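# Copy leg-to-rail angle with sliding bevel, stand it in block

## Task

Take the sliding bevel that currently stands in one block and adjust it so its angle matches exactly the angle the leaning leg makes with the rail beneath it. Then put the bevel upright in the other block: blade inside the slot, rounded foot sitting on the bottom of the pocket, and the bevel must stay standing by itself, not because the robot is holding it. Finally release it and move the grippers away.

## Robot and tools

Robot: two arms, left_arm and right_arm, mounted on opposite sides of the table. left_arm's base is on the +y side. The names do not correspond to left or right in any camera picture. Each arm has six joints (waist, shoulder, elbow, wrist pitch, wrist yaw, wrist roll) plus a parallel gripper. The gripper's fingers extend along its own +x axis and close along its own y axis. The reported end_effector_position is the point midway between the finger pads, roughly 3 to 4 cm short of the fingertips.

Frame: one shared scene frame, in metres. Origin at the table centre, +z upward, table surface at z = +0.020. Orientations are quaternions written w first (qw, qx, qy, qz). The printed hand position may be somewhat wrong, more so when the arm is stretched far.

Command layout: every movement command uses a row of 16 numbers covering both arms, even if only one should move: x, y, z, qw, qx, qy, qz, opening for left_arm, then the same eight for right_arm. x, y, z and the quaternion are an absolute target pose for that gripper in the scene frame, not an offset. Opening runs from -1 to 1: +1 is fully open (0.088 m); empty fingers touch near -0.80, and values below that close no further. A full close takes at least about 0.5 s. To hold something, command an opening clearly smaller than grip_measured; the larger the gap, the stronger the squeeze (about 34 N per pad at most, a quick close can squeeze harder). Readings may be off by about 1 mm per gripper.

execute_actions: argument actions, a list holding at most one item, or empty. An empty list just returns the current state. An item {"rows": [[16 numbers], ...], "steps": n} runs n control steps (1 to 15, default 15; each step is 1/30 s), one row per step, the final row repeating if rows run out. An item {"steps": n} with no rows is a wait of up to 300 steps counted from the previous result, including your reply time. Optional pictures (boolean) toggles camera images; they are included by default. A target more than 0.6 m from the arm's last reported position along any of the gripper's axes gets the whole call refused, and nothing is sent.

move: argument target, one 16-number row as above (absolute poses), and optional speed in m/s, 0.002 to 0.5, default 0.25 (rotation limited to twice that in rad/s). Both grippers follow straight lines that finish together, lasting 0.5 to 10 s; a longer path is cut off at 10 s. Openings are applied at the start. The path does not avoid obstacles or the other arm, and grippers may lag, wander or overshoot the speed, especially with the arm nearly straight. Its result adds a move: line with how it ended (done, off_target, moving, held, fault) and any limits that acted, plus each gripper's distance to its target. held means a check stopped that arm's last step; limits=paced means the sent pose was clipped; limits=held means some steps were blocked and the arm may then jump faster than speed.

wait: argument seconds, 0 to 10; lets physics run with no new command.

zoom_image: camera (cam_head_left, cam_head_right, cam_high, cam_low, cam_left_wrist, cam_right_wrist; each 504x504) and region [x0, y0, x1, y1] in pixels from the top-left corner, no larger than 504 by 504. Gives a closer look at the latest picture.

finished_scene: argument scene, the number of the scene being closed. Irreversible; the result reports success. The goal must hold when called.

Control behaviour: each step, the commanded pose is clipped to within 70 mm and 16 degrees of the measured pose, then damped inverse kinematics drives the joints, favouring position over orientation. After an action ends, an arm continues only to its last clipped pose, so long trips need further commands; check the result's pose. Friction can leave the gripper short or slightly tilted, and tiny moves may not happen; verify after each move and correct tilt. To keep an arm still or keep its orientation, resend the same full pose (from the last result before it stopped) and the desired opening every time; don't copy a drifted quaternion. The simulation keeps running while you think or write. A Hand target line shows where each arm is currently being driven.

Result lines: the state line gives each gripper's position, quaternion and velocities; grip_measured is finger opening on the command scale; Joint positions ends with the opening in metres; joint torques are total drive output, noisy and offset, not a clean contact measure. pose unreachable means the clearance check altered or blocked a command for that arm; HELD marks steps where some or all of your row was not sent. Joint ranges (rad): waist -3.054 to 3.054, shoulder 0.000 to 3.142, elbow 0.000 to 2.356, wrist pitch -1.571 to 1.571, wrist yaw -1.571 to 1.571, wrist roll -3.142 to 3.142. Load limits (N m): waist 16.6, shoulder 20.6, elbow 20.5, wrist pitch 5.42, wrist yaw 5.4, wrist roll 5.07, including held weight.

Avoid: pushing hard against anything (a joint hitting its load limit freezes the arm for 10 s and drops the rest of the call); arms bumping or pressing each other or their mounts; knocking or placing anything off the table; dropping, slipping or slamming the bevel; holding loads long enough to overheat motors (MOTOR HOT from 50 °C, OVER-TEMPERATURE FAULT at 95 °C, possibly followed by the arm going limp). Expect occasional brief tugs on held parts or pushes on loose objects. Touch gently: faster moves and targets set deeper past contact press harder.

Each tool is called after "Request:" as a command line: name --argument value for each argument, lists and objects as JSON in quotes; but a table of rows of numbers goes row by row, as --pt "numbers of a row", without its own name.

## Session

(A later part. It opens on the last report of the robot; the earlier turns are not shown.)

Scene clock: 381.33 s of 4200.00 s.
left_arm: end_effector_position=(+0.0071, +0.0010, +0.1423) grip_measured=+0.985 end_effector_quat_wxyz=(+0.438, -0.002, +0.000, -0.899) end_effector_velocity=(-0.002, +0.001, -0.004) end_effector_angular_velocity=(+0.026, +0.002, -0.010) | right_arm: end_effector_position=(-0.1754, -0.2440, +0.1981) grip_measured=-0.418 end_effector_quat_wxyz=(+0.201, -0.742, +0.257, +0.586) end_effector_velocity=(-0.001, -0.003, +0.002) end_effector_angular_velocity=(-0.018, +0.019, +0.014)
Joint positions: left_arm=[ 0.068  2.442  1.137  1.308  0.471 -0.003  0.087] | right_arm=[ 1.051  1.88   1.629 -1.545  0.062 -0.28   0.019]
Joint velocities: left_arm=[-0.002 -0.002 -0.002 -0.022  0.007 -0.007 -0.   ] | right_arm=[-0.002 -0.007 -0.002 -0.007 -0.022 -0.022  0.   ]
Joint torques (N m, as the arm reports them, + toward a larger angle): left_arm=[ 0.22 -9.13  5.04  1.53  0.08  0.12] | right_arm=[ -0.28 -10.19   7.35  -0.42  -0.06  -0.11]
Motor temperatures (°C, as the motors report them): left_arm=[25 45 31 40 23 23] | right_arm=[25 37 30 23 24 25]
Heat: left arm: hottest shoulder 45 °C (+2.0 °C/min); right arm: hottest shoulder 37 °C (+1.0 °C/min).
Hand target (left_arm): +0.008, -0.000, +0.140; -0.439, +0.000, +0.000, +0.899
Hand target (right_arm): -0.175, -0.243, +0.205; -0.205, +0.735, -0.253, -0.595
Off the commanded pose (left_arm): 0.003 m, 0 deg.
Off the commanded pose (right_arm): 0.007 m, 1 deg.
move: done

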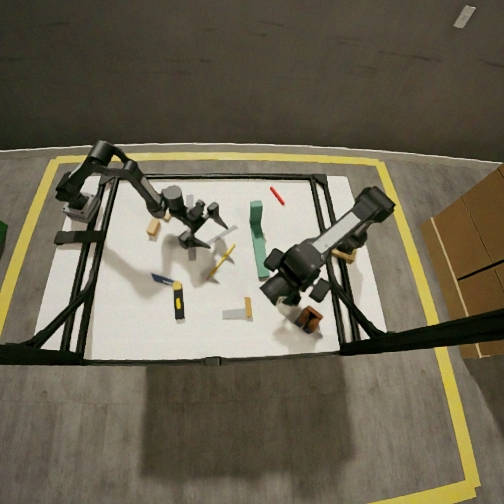

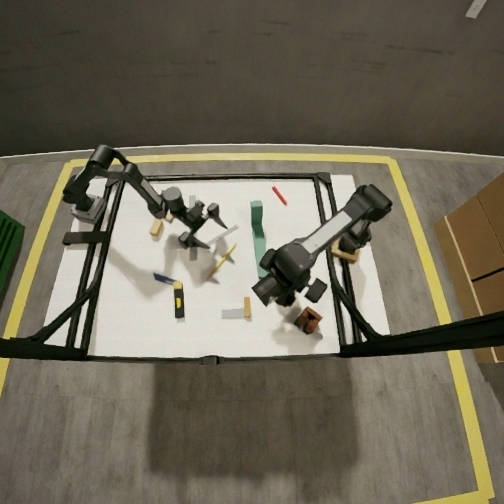

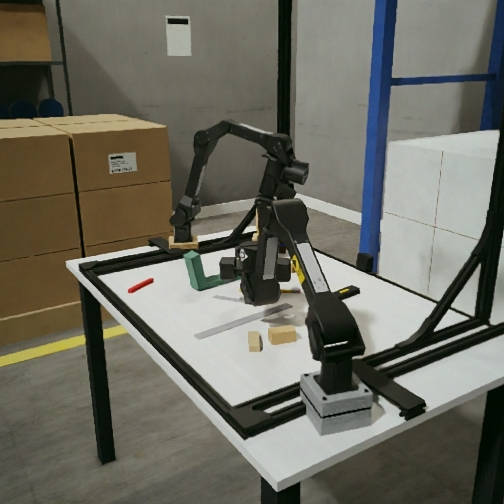

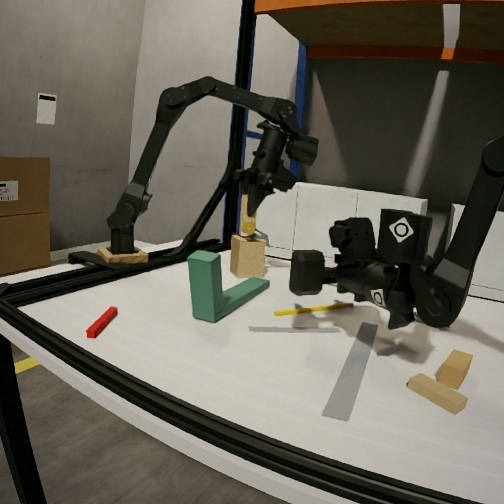

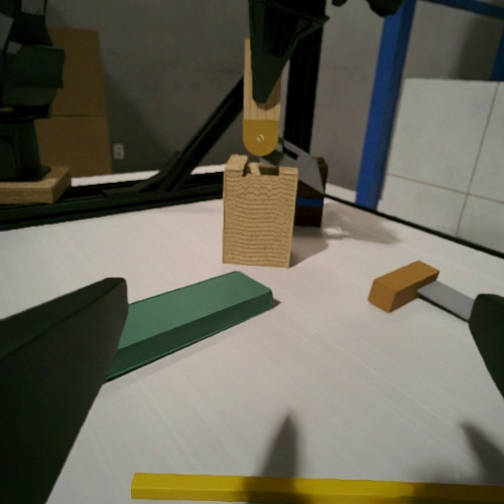

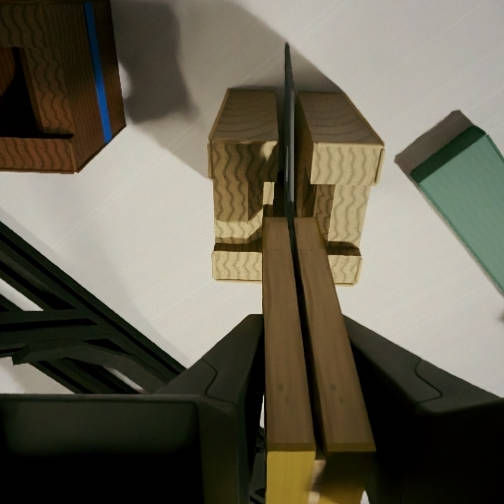

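Request:
move --target '[0.008,0,0.14,0.4384,0,0,-0.8988,1,-0.1755,-0.2428,0.25,0.2179,-0.7026,0.2420,0.6326,-0.6]' --speed 0.03

Scene clock: 390.73 s of 4200.00 s.
left_arm: end_effector_position=(+0.0073, +0.0009, +0.1418) grip_measured=+0.985 end_effector_quat_wxyz=(+0.438, -0.001, +0.000, -0.899) end_effector_velocity=(-0.000, -0.000, -0.001) end_effector_angular_velocity=(+0.021, +0.003, +0.005) | right_arm: end_effector_position=(-0.1759, -0.2435, +0.2426) grip_measured=-0.418 end_effector_quat_wxyz=(+0.225, -0.696, +0.236, +0.640) end_effector_velocity=(-0.001, -0.002, +0.001) end_effector_angular_velocity=(-0.006, +0.004, -0.005)
Joint positions: left_arm=[ 0.068  2.443  1.137  1.308  0.471 -0.003  0.087] | right_arm=[ 1.038  1.767  1.684 -1.561  0.034 -0.299  0.019]
Joint velocities: left_arm=[-0.002 -0.007 -0.002 -0.022 -0.007 -0.007 -0.   ] | right_arm=[ 0.002 -0.002  0.002 -0.007 -0.007  0.007 -0.   ]
Joint torques (N m, as the arm reports them, + toward a larger angle): left_arm=[ 0.18 -9.26  4.97  1.53  0.09  0.11] | right_arm=[-0.28 -9.41  7.65 -0.14 -0.12 -0.11]
Motor temperatures (°C, as the motors report them): left_arm=[25 45 31 40 23 23] | right_arm=[25 39 31 23 24 25]
Heat: left arm: hottest shoulder 45 °C (+2.0 °C/min); right arm: hottest shoulder 39 °C (+3.0 °C/min).
Hand target (left_arm): +0.008, +0.000, +0.140; -0.438, -0.000, -0.000, +0.899
Hand target (right_arm): -0.176, -0.243, +0.250; -0.229, +0.689, -0.231, -0.648
Off the commanded pose (left_arm): 0.002 m, 0 deg.
Off the commanded pose (right_arm): 0.007 m, 2 deg.
joint sent to its limit (right arm) — the command would take joint 4 (wrist pitch) past its lower limit, so that joint was sent only as far as its limit.
move: done

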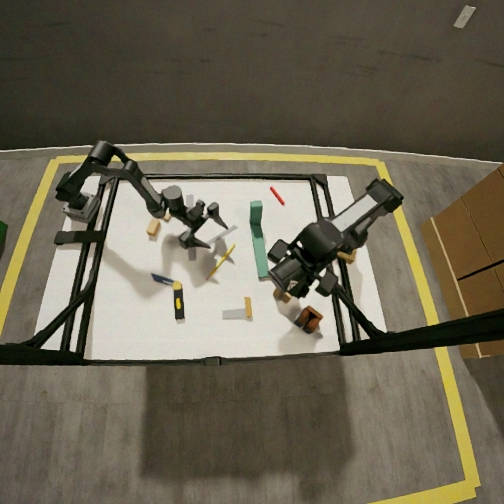

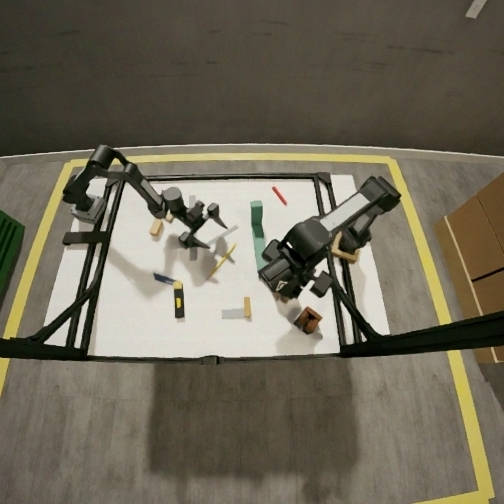

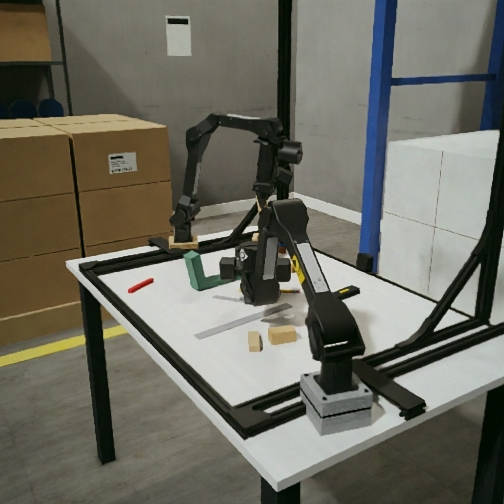

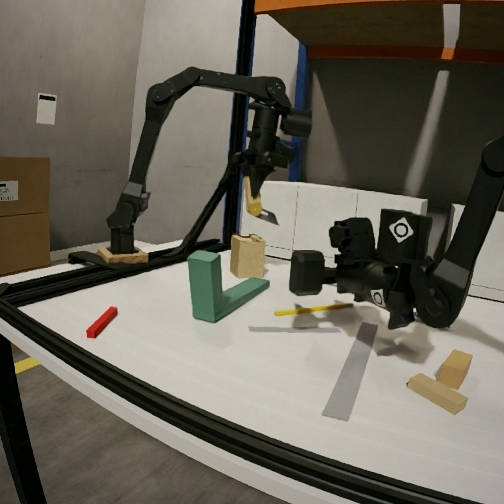

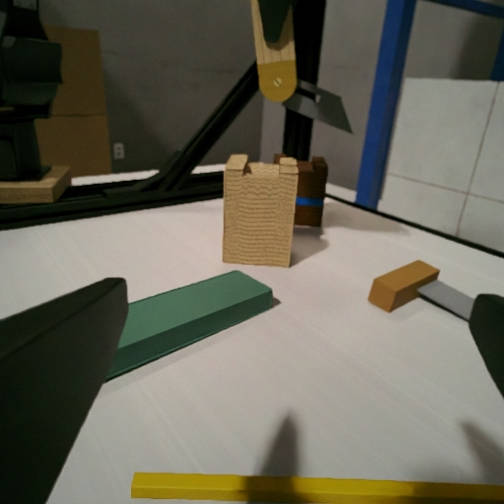

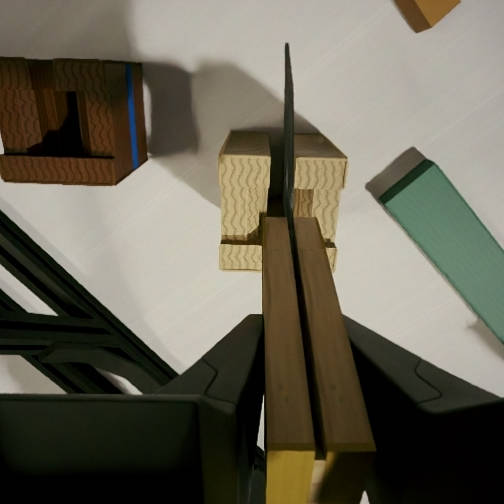

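Request:
move --target '[0.08,0.06,0.14,0.7071,0,0,-0.7071,1,0.06,-0.1675,0.215,-0.0193,-0.6754,-0.0177,0.7371,-0.6]' --speed 0.09

Scene clock: 432.43 s of 4200.00 s.
left_arm: end_effector_position=(+0.0811, +0.0578, +0.1349) grip_measured=+0.985 end_effector_quat_wxyz=(+0.707, +0.004, +0.003, -0.707) end_effector_velocity=(+0.002, +0.000, +0.001) end_effector_angular_velocity=(+0.002, +0.006, +0.020) | right_arm: end_effector_position=(+0.0608, -0.1692, +0.2149) grip_measured=-0.418 end_effector_quat_wxyz=(+0.020, +0.678, +0.015, -0.735) end_effector_velocity=(-0.003, -0.003, +0.003) end_effector_angular_velocity=(-0.007, +0.010, +0.039)
Joint positions: left_arm=[-0.039  2.339  0.764  1.564 -0.299 -0.002  0.087] | right_arm=[ 0.194  1.833  1.656 -1.422 -0.076 -1.858  0.019]
Joint velocities: left_arm=[-0.002 -0.007 -0.002 -0.007 -0.022 -0.007  0.   ] | right_arm=[ 0.002 -0.002  0.007 -0.022 -0.007 -0.037 -0.   ]
Joint torques (N m, as the arm reports them, + toward a larger angle): left_arm=[-0.39 -9.76  2.43  1.83 -0.1   0.07] | right_arm=[-0.25 -6.88  7.78 -0.15 -0.27 -0.16]
Motor temperatures (°C, as the motors report them): left_arm=[25 47 30 40 23 23] | right_arm=[25 39 33 23 24 25]
Heat: left arm: hottest shoulder 47 °C (+3.0 °C/min); right arm: hottest shoulder 39 °C (+3.0 °C/min).
Hand target (left_arm): +0.080, +0.059, +0.140; +0.707, -0.001, -0.001, -0.707
Hand target (right_arm): +0.062, -0.167, +0.215; +0.021, +0.677, +0.016, -0.736
Off the commanded pose (left_arm): 0.006 m, 1 deg.
Off the commanded pose (right_arm): 0.002 m, 1 deg.
joint sent to its limit (left arm) — the command would take joint 4 (wrist pitch) past its upper limit, so that joint was sent only as far as its limit.
move: done

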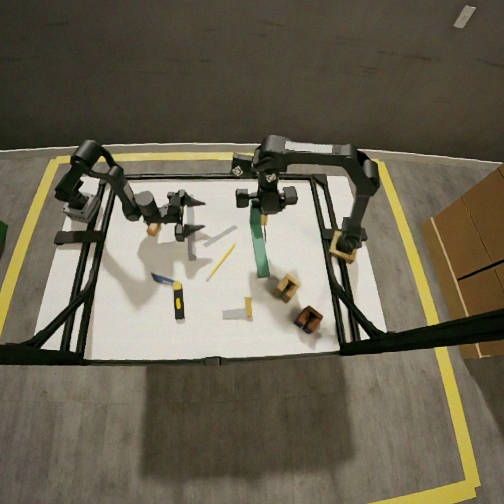

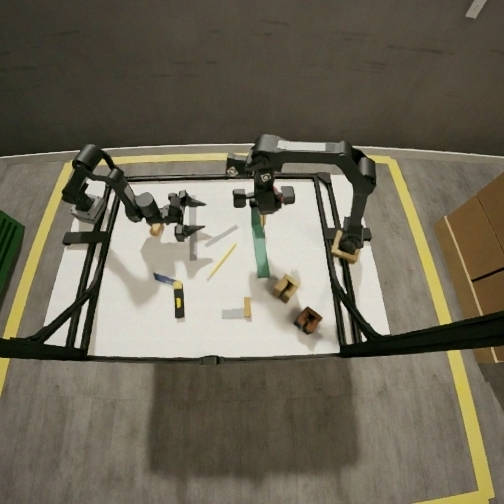

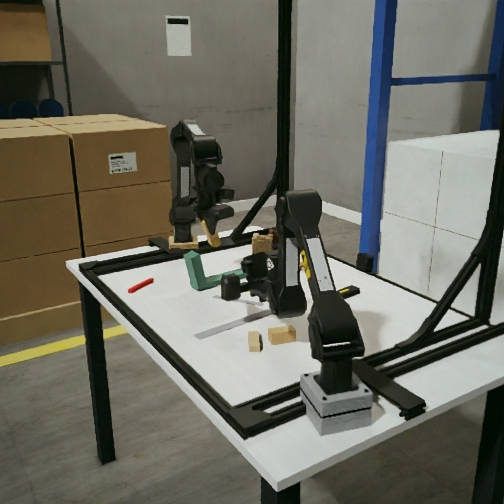

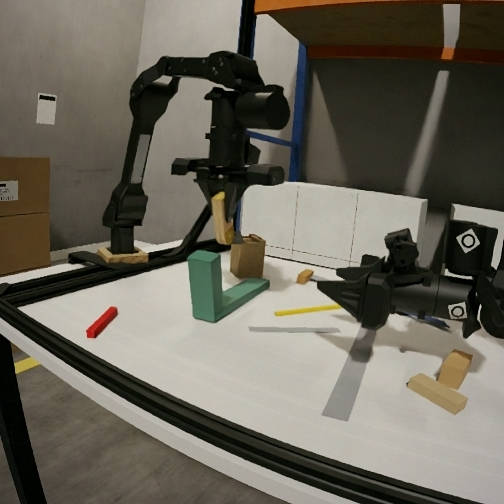

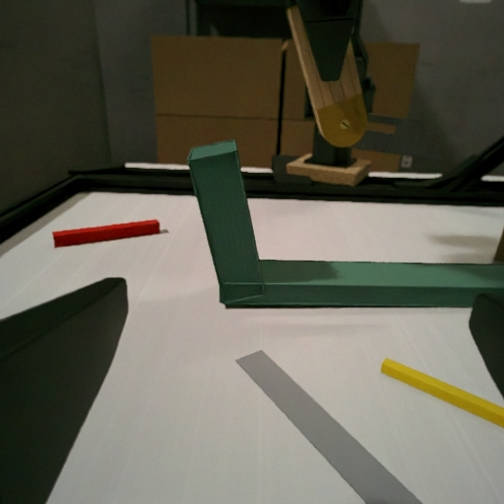

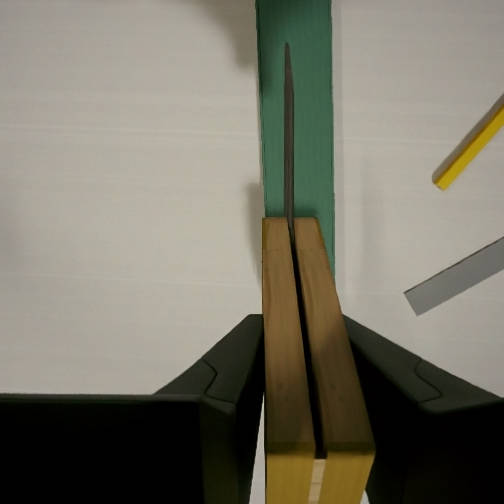

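Request:
move --target '[0.08,0.06,0.14,0.7071,0,0,-0.7071,1,0.078,-0.166,0.16,-0.0193,-0.6754,-0.0177,0.7371,-0.6]' --speed 0.04

Request:
zoom_image --camera "cam_left_wrist" --region '[170,40,504,320]'

Scene clock: 456.60 s of 4200.00 s.
left_arm: end_effector_position=(+0.0810, +0.0591, +0.1350) grip_measured=+0.985 end_effector_quat_wxyz=(+0.707, +0.005, +0.003, -0.707) end_effector_velocity=(+0.000, +0.001, +0.005) end_effector_angular_velocity=(-0.021, +0.014, +0.005) | right_arm: end_effector_position=(+0.0778, -0.1647, +0.1651) grip_measured=-0.418 end_effector_quat_wxyz=(+0.015, +0.678, +0.022, -0.734) end_effector_velocity=(-0.002, +0.001, -0.001) end_effector_angular_velocity=(+0.004, +0.006, -0.005)
Joint positions: left_arm=[-0.041  2.335  0.759  1.565 -0.302 -0.001  0.087] | right_arm=[ 0.148  1.859  1.492 -1.218 -0.079 -1.907  0.019]
Joint velocities: left_arm=[-0.002 -0.002 -0.002  0.022 -0.007 -0.007 -0.   ] | right_arm=[ 0.002  0.002 -0.002  0.007 -0.007  0.007 -0.   ]
Joint torques (N m, as the arm reports them, + toward a larger angle): left_arm=[-0.37 -9.65  2.4   1.78 -0.09  0.04] | right_arm=[-0.26 -7.17  4.99  0.17 -0.26 -0.09]
Motor temperatures (°C, as the motors report them): left_arm=[25 47 29 42 23 23] | right_arm=[25 38 34 23 24 25]
Heat: left arm: hottest shoulder 47 °C (+2.0 °C/min); right arm: hottest shoulder 38 °C (-1.0 °C/min).
Hand target (left_arm): +0.080, +0.060, +0.140; +0.707, +0.000, +0.000, -0.707
Hand target (right_arm): +0.078, -0.166, +0.160; +0.019, +0.675, +0.017, -0.737
Off the commanded pose (left_arm): 0.005 m, 1 deg.
Off the commanded pose (right_arm): 0.005 m, 1 deg.
joint sent to its limit (left arm) — the command would take joint 4 (wrist pitch) past its upper limit, so that joint was sent only as far as its limit.
move: done

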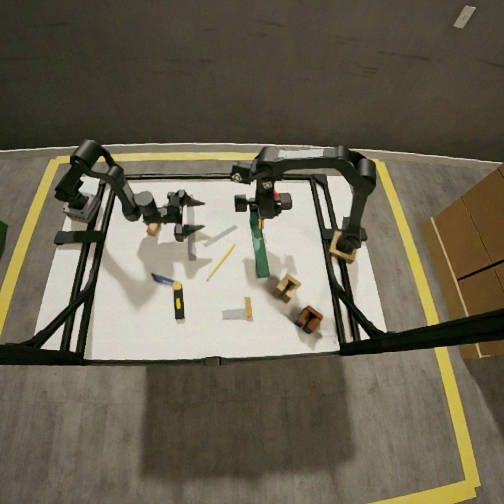

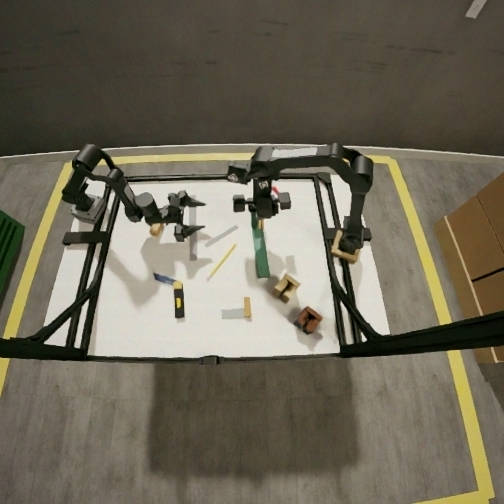

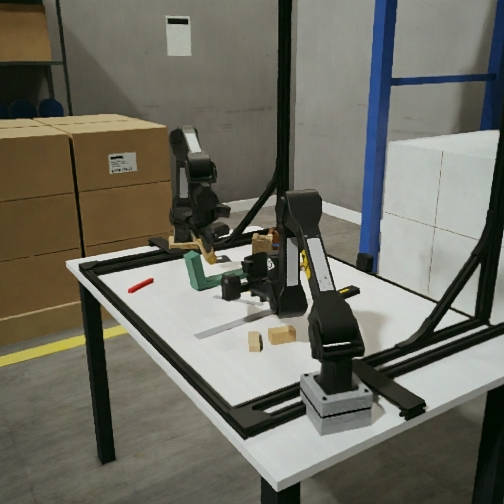

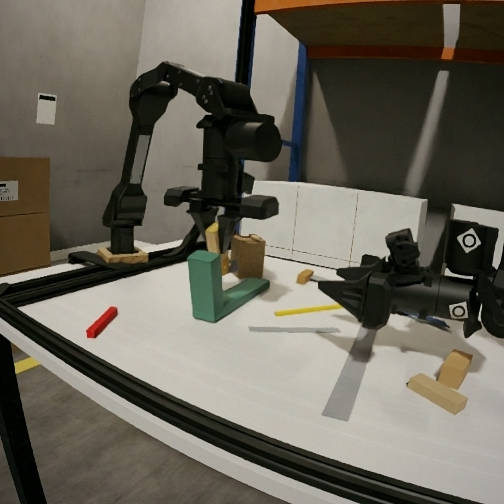

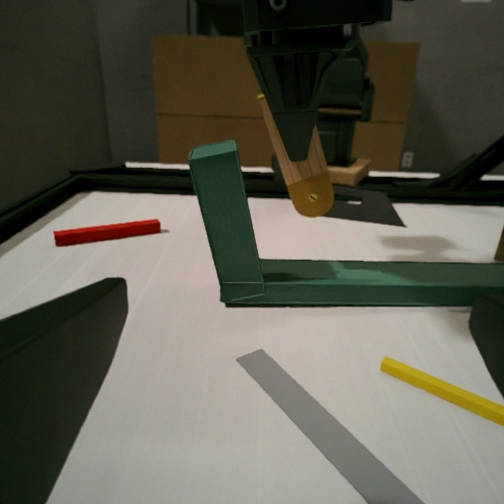

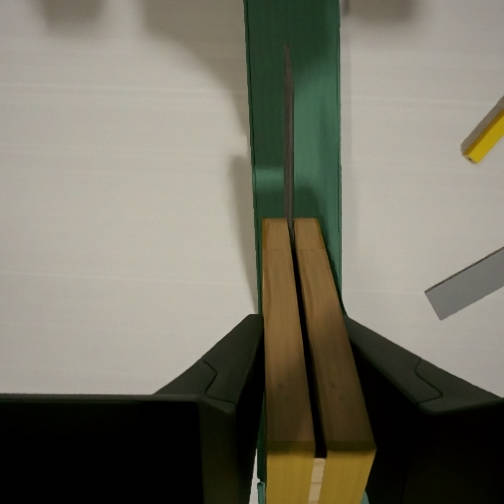

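Region (170, 40, 504, 320) of cam_left_wrist's 504x504 image, scaled by 1.509, with more detail than that image has; it fills the top 423 rows of this view, and the rest is white.

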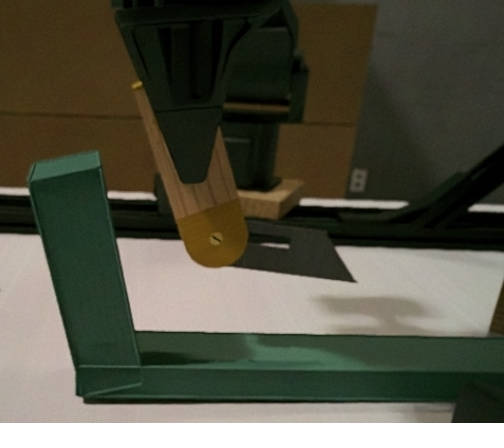

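Request:
move --target '[0.08,0.06,0.14,0.7071,0,0,-0.7071,1,0.088,-0.1655,0.136,-0.0193,-0.6754,-0.0177,0.7371,-0.6]' --speed 0.015

Request:
zoom_image --camera "cam_left_wrist" --region '[170,60,504,340]'

Scene clock: 492.63 s of 4200.00 s.
left_arm: end_effector_position=(+0.0808, +0.0594, +0.1365) grip_measured=+0.985 end_effector_quat_wxyz=(+0.707, +0.003, +0.002, -0.707) end_effector_velocity=(+0.002, +0.000, +0.004) end_effector_angular_velocity=(-0.012, -0.004, +0.019) | right_arm: end_effector_position=(+0.0877, -0.1636, +0.1412) grip_measured=-0.418 end_effector_quat_wxyz=(+0.015, +0.678, +0.023, -0.734) end_effector_velocity=(+0.003, -0.003, -0.000) end_effector_angular_velocity=(-0.013, -0.019, +0.005)
Joint positions: left_arm=[-0.042  2.331  0.757  1.566 -0.302 -0.001  0.087] | right_arm=[ 0.121  1.89   1.436 -1.133 -0.079 -1.934  0.019]
Joint velocities: left_arm=[-0.002 -0.007 -0.002  0.007 -0.022  0.007 -0.   ] | right_arm=[-0.002 -0.002 -0.002 -0.007  0.022 -0.007 -0.   ]
Joint torques (N m, as the arm reports them, + toward a larger angle): left_arm=[-0.3  -9.19  2.66  1.75 -0.07  0.04] | right_arm=[-0.26 -7.25  4.91  0.18 -0.23 -0.09]
Motor temperatures (°C, as the motors report them): left_arm=[25 47 29 42 23 23] | right_arm=[25 38 32 23 24 25]
Heat: left arm: hottest shoulder 47 °C (+0.0 °C/min); right arm: hottest shoulder 38 °C (-1.0 °C/min).
Hand target (left_arm): +0.080, +0.060, +0.140; +0.707, +0.000, +0.000, -0.707
Hand target (right_arm): +0.088, -0.166, +0.136; +0.020, +0.675, +0.018, -0.737
Off the commanded pose (left_arm): 0.004 m, 0 deg.
Off the commanded pose (right_arm): 0.006 m, 1 deg.
joint sent to its limit (left arm) — the command would take joint 4 (wrist pitch) past its upper limit, so that joint was sent only as far as its limit.
move: done

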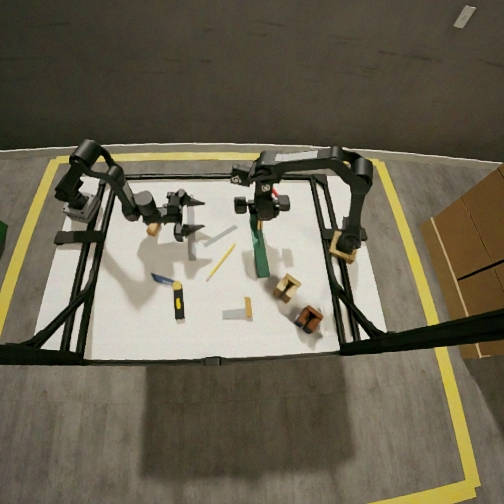

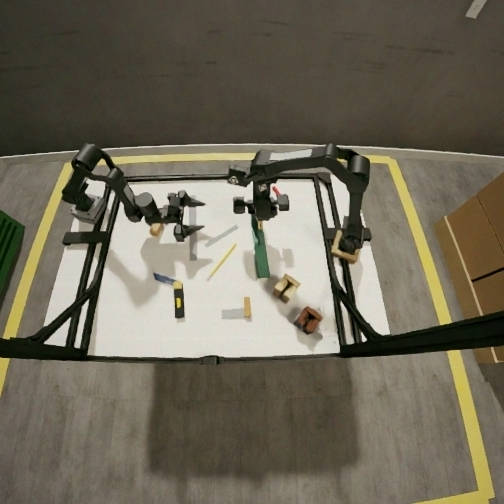

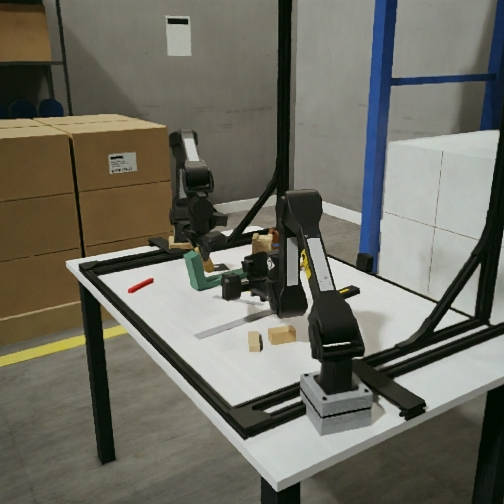

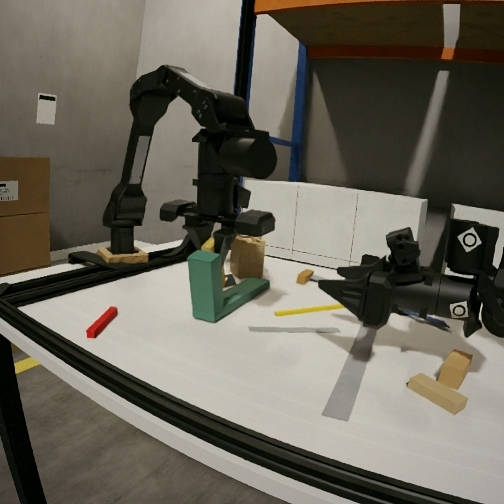

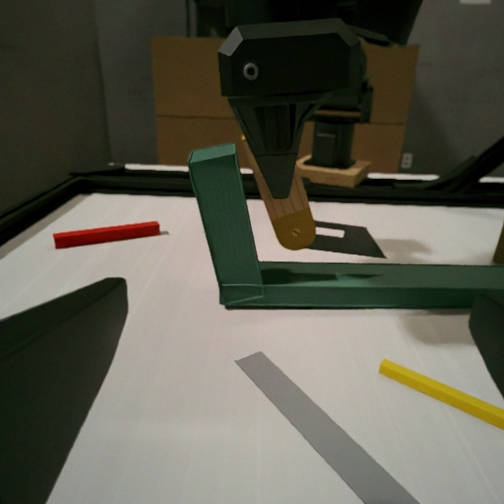

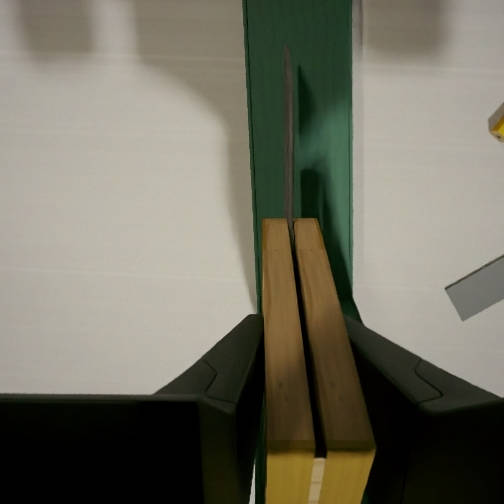

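Region (170, 60, 504, 340) of cam_left_wrist's 504x504 image, scaled by 1.509, with more detail than that image has; it fills the top 423 rows of this view, and the rest is white.

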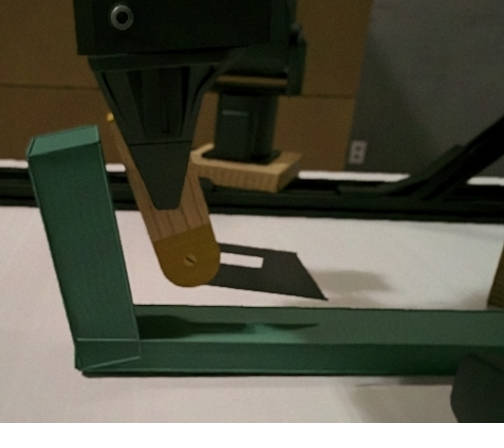

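Request:
move --target '[0.08,0.06,0.14,0.7071,0,0,-0.7071,1,0.092,-0.1652,0.129,-0.0185,-0.7069,-0.0185,0.7069,-0.6]' --speed 0.01

Request:
zoom_image --camera "cam_left_wrist" --region '[170,60,504,340]'

Scene clock: 529.20 s of 4200.00 s.
left_arm: end_effector_position=(+0.0806, +0.0597, +0.1374) grip_measured=+0.985 end_effector_quat_wxyz=(+0.707, +0.003, +0.002, -0.707) end_effector_velocity=(+0.000, +0.001, -0.001) end_effector_angular_velocity=(+0.007, +0.020, +0.005) | right_arm: end_effector_position=(+0.0914, -0.1632, +0.1294) grip_measured=-0.418 end_effector_quat_wxyz=(+0.019, +0.703, +0.020, -0.711) end_effector_velocity=(-0.001, -0.003, -0.001) end_effector_angular_velocity=(-0.010, +0.011, -0.010)
Joint positions: left_arm=[-0.042  2.329  0.756  1.566 -0.303 -0.001  0.087] | right_arm=[ 0.14   1.894  1.396 -1.073 -0.011 -1.917  0.019]
Joint velocities: left_arm=[-0.002 -0.002 -0.002 -0.007 -0.007 -0.022 -0.   ] | right_arm=[-0.002 -0.002 -0.007 -0.007 -0.007  0.007 -0.   ]
Joint torques (N m, as the arm reports them, + toward a larger angle): left_arm=[-0.22 -8.83  2.81  1.71 -0.07  0.03] | right_arm=[ 0.14 -9.35  4.52  0.36  0.34  0.14]
Motor temperatures (°C, as the motors report them): left_arm=[25 47 28 42 23 23] | right_arm=[25 38 31 23 24 25]
Heat: left arm: hottest shoulder 47 °C (+0.0 °C/min); right arm: hottest shoulder 38 °C (+0.0 °C/min).
Hand target (left_arm): +0.080, +0.060, +0.140; +0.707, +0.000, +0.000, -0.707
Hand target (right_arm): +0.092, -0.165, +0.129; +0.018, +0.707, +0.019, -0.707
Off the commanded pose (left_arm): 0.003 m, 0 deg.
Off the commanded pose (right_arm): 0.002 m, 1 deg.
joint sent to its limit (left arm) — the command would take joint 4 (wrist pitch) past its upper limit, so that joint was sent only as far as its limit.
move: done

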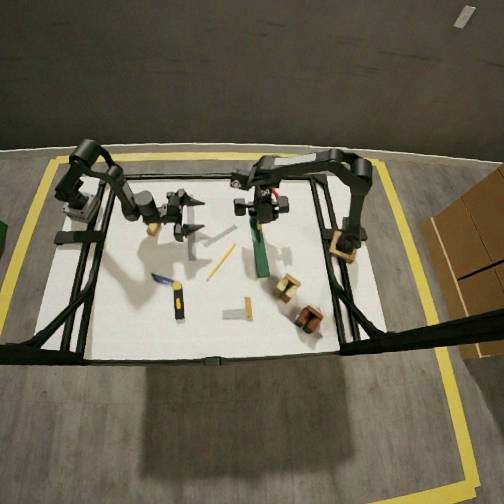

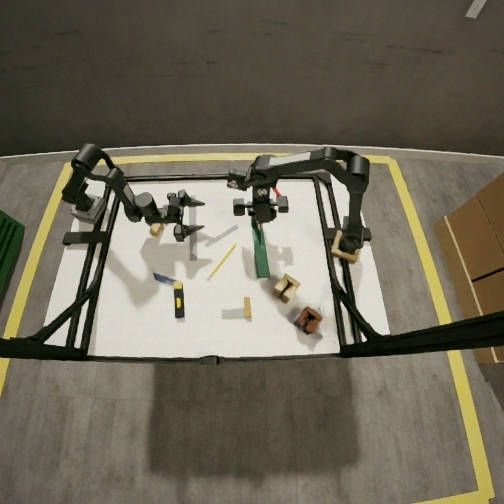

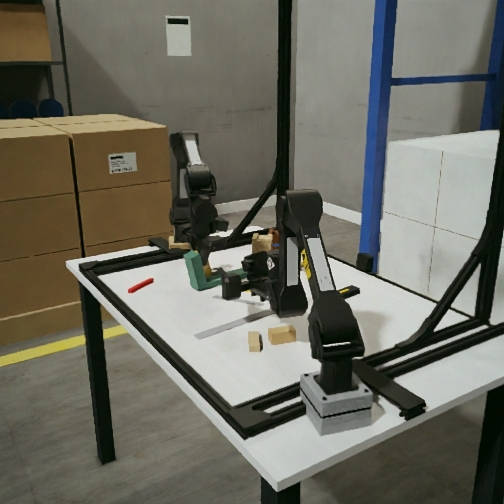

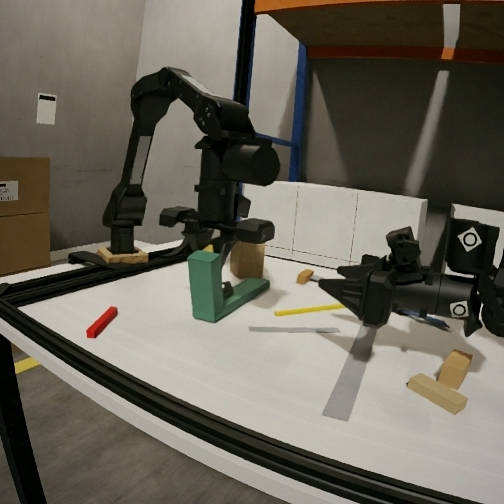

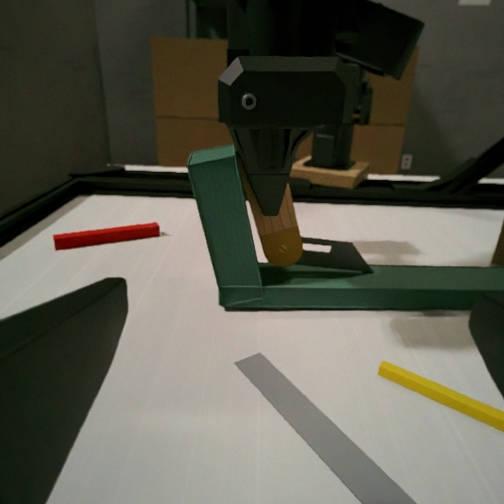

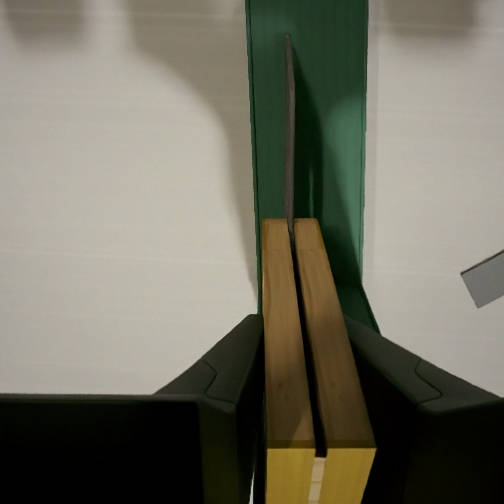

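Region (170, 60, 504, 340) of cam_left_wrist's 504x504 image, scaled by 1.509, with more detail than that image has; it fills the top 423 rows of this view, and the rest is white.

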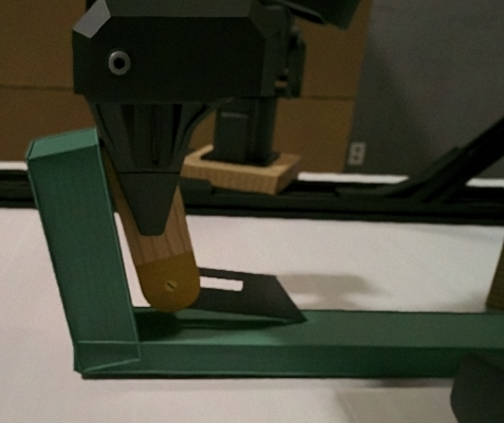

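Request:
move --target '[0.08,0.06,0.14,0.7071,0,0,-0.7071,1,0.091,-0.162,0.1245,-0.0179,-0.7312,-0.0192,0.6818,-0.6]' --speed 0.006

Request:
zoom_image --camera "cam_left_wrist" --region '[170,100,420,320]'

Scene clock: 571.30 s of 4200.00 s.
left_arm: end_effector_position=(+0.0803, +0.0599, +0.1380) grip_measured=+0.985 end_effector_quat_wxyz=(+0.707, +0.002, +0.001, -0.707) end_effector_velocity=(+0.000, +0.001, -0.004) end_effector_angular_velocity=(+0.021, +0.001, +0.005) | right_arm: end_effector_position=(+0.0903, -0.1603, +0.1250) grip_measured=-0.418 end_effector_quat_wxyz=(+0.019, +0.728, +0.021, -0.685) end_effector_velocity=(-0.002, -0.001, +0.002) end_effector_angular_velocity=(-0.001, +0.008, +0.010)
Joint positions: left_arm=[-0.043  2.327  0.755  1.567 -0.303 -0.001  0.087] | right_arm=[ 0.175  1.891  1.372 -1.032  0.057 -1.884  0.019]
Joint velocities: left_arm=[-0.002 -0.002 -0.002 -0.022 -0.007 -0.007 -0.   ] | right_arm=[ 0.002 -0.007 -0.002 -0.007 -0.007 -0.007  0.   ]
Joint torques (N m, as the arm reports them, + toward a larger angle): left_arm=[-0.17 -8.63  2.95  1.68 -0.05  0.03] | right_arm=[ 0.17 -9.23  4.63  0.46  0.33  0.17]
Motor temperatures (°C, as the motors report them): left_arm=[25 47 28 42 23 23] | right_arm=[25 40 30 24 24 25]
Heat: left arm: hottest shoulder 47 °C (+0.0 °C/min); right arm: hottest shoulder 40 °C (+3.0 °C/min).
Hand target (left_arm): +0.080, +0.060, +0.140; +0.707, +0.000, +0.000, -0.707
Hand target (right_arm): +0.091, -0.162, +0.125; +0.018, +0.731, +0.019, -0.682
Off the commanded pose (left_arm): 0.002 m, 0 deg.
Off the commanded pose (right_arm): 0.002 m, 1 deg.
joint sent to its limit (left arm) — the command would take joint 4 (wrist pitch) past its upper limit, so that joint was sent only as far as its limit.
move: done

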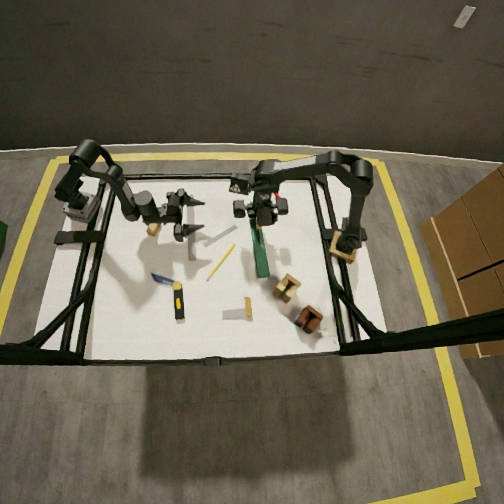

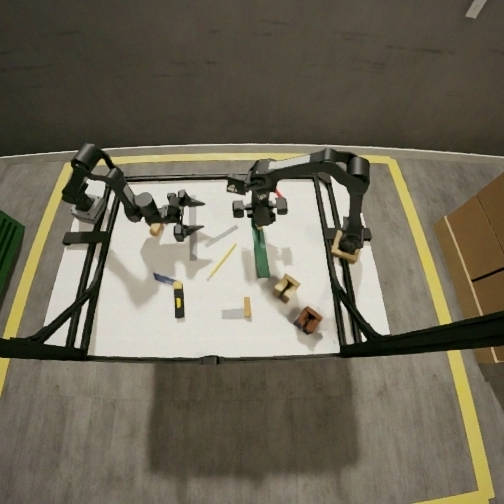

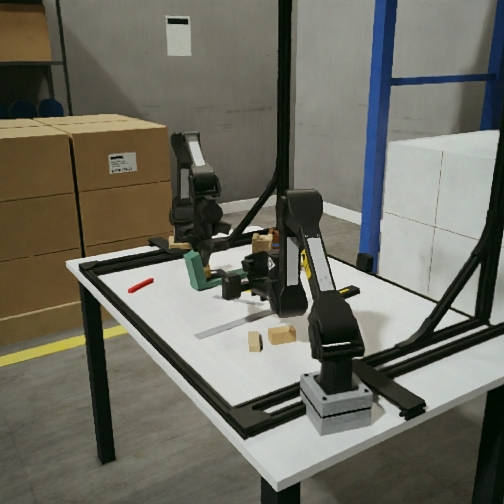

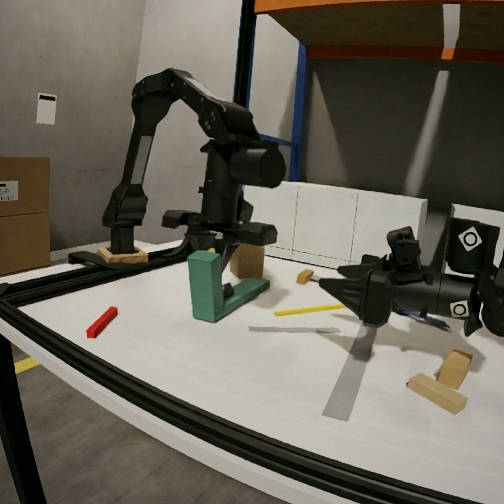

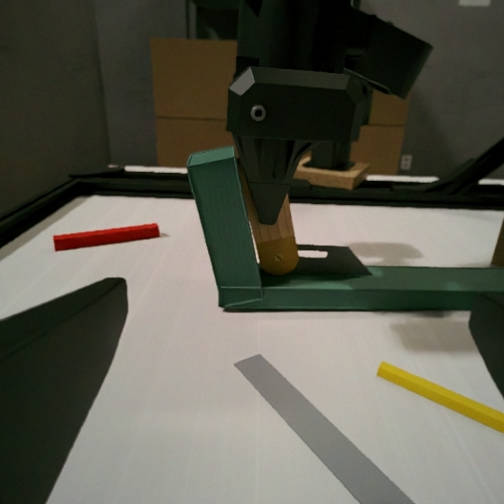

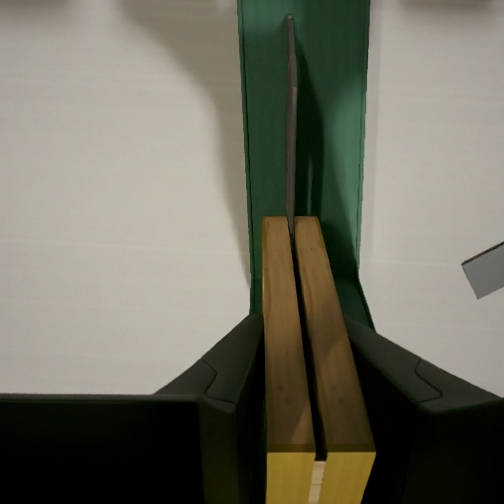

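Region (170, 100, 420, 320) of cam_left_wrist's 504x504 image, scaled by 2.016, with more detail than that image has; it fills the top 444 rows of this view, and the rest is white.

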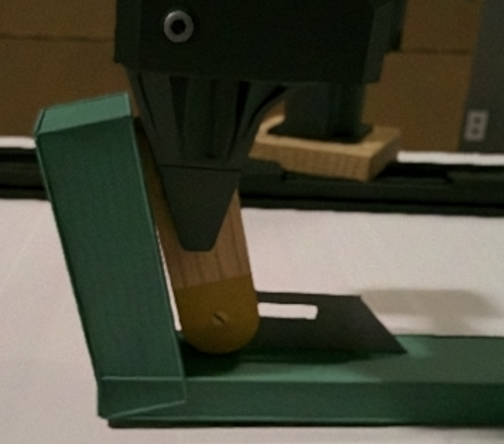

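Request:
move --target '[0.08,0.06,0.14,0.7071,0,0,-0.7071,1,0.0935,-0.162,0.1235,-0.0177,-0.7371,-0.0193,0.6754,-0.6]' --speed 0.004

Request:
zoom_image --camera "cam_left_wrist" --region '[170,100,420,320]'

Scene clock: 594.33 s of 4200.00 s.
left_arm: end_effector_position=(+0.0802, +0.0600, +0.1383) grip_measured=+0.985 end_effector_quat_wxyz=(+0.707, +0.002, +0.001, -0.707) end_effector_velocity=(-0.000, -0.001, +0.002) end_effector_angular_velocity=(-0.002, -0.007, +0.005) | right_arm: end_effector_position=(+0.0901, -0.1597, +0.1243) grip_measured=-0.418 end_effector_quat_wxyz=(+0.020, +0.732, +0.023, -0.681) end_effector_velocity=(-0.000, -0.001, +0.003) end_effector_angular_velocity=(+0.004, +0.006, +0.005)
Joint positions: left_arm=[-0.043  2.326  0.754  1.567 -0.303 -0.001  0.087] | right_arm=[ 0.181  1.889  1.367 -1.023  0.068 -1.882  0.019]
Joint velocities: left_arm=[-0.002 -0.007  0.002 -0.007 -0.007  0.007 -0.   ] | right_arm=[-0.002 -0.007  0.002 -0.007 -0.007 -0.007 -0.   ]
Joint torques (N m, as the arm reports them, + toward a larger angle): left_arm=[-0.14 -8.55  2.99  1.67 -0.04  0.03] | right_arm=[-0.32 -9.03  4.56  0.57  0.57  0.11]
Motor temperatures (°C, as the motors report them): left_arm=[25 47 28 42 23 23] | right_arm=[25 41 30 24 24 25]
Heat: left arm: hottest shoulder 47 °C (+0.0 °C/min); right arm: hottest shoulder 41 °C (+2.0 °C/min).
Hand target (left_arm): +0.080, +0.060, +0.140; +0.707, +0.000, +0.000, -0.707
Hand target (right_arm): +0.094, -0.162, +0.124; +0.018, +0.737, +0.019, -0.675
Off the commanded pose (left_arm): 0.002 m, 0 deg.
Off the commanded pose (right_arm): 0.004 m, 1 deg.
joint sent to its limit (left arm) — the command would take joint 4 (wrist pitch) past its upper limit, so that joint was sent only as far as its limit.
move: done

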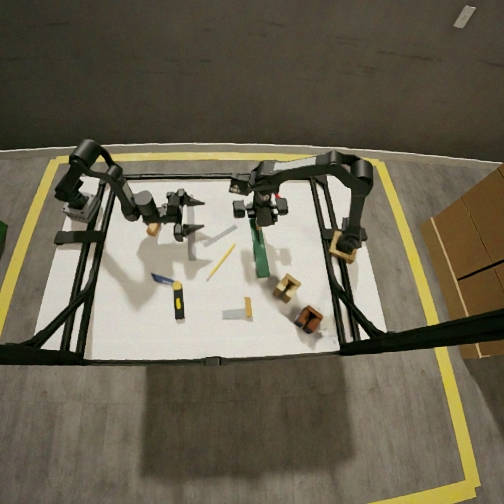

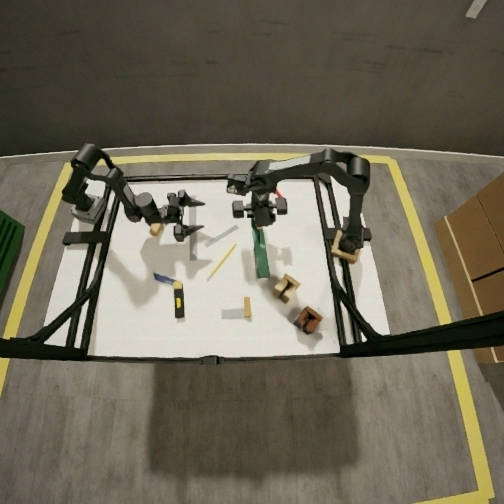

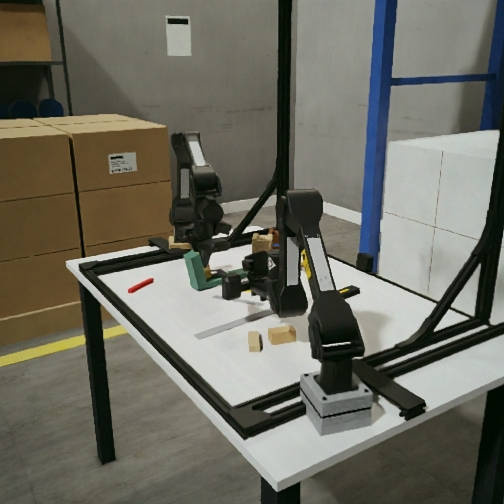

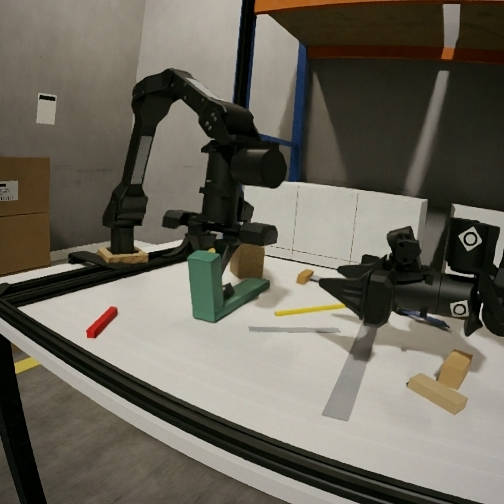

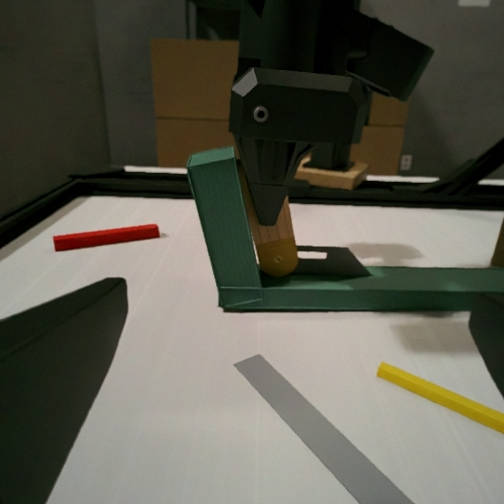

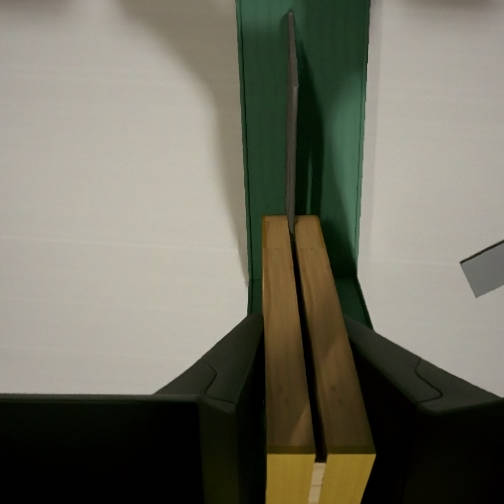

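Region (170, 100, 420, 320) of cam_left_wrist's 504x504 image, scaled by 2.016, with more detail than that image has; it fills the top 444 rows of this view, and the rest is white.

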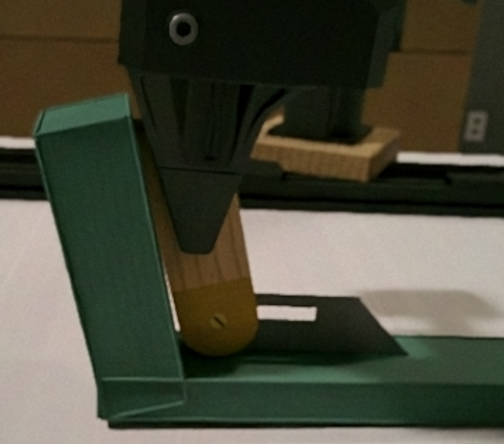

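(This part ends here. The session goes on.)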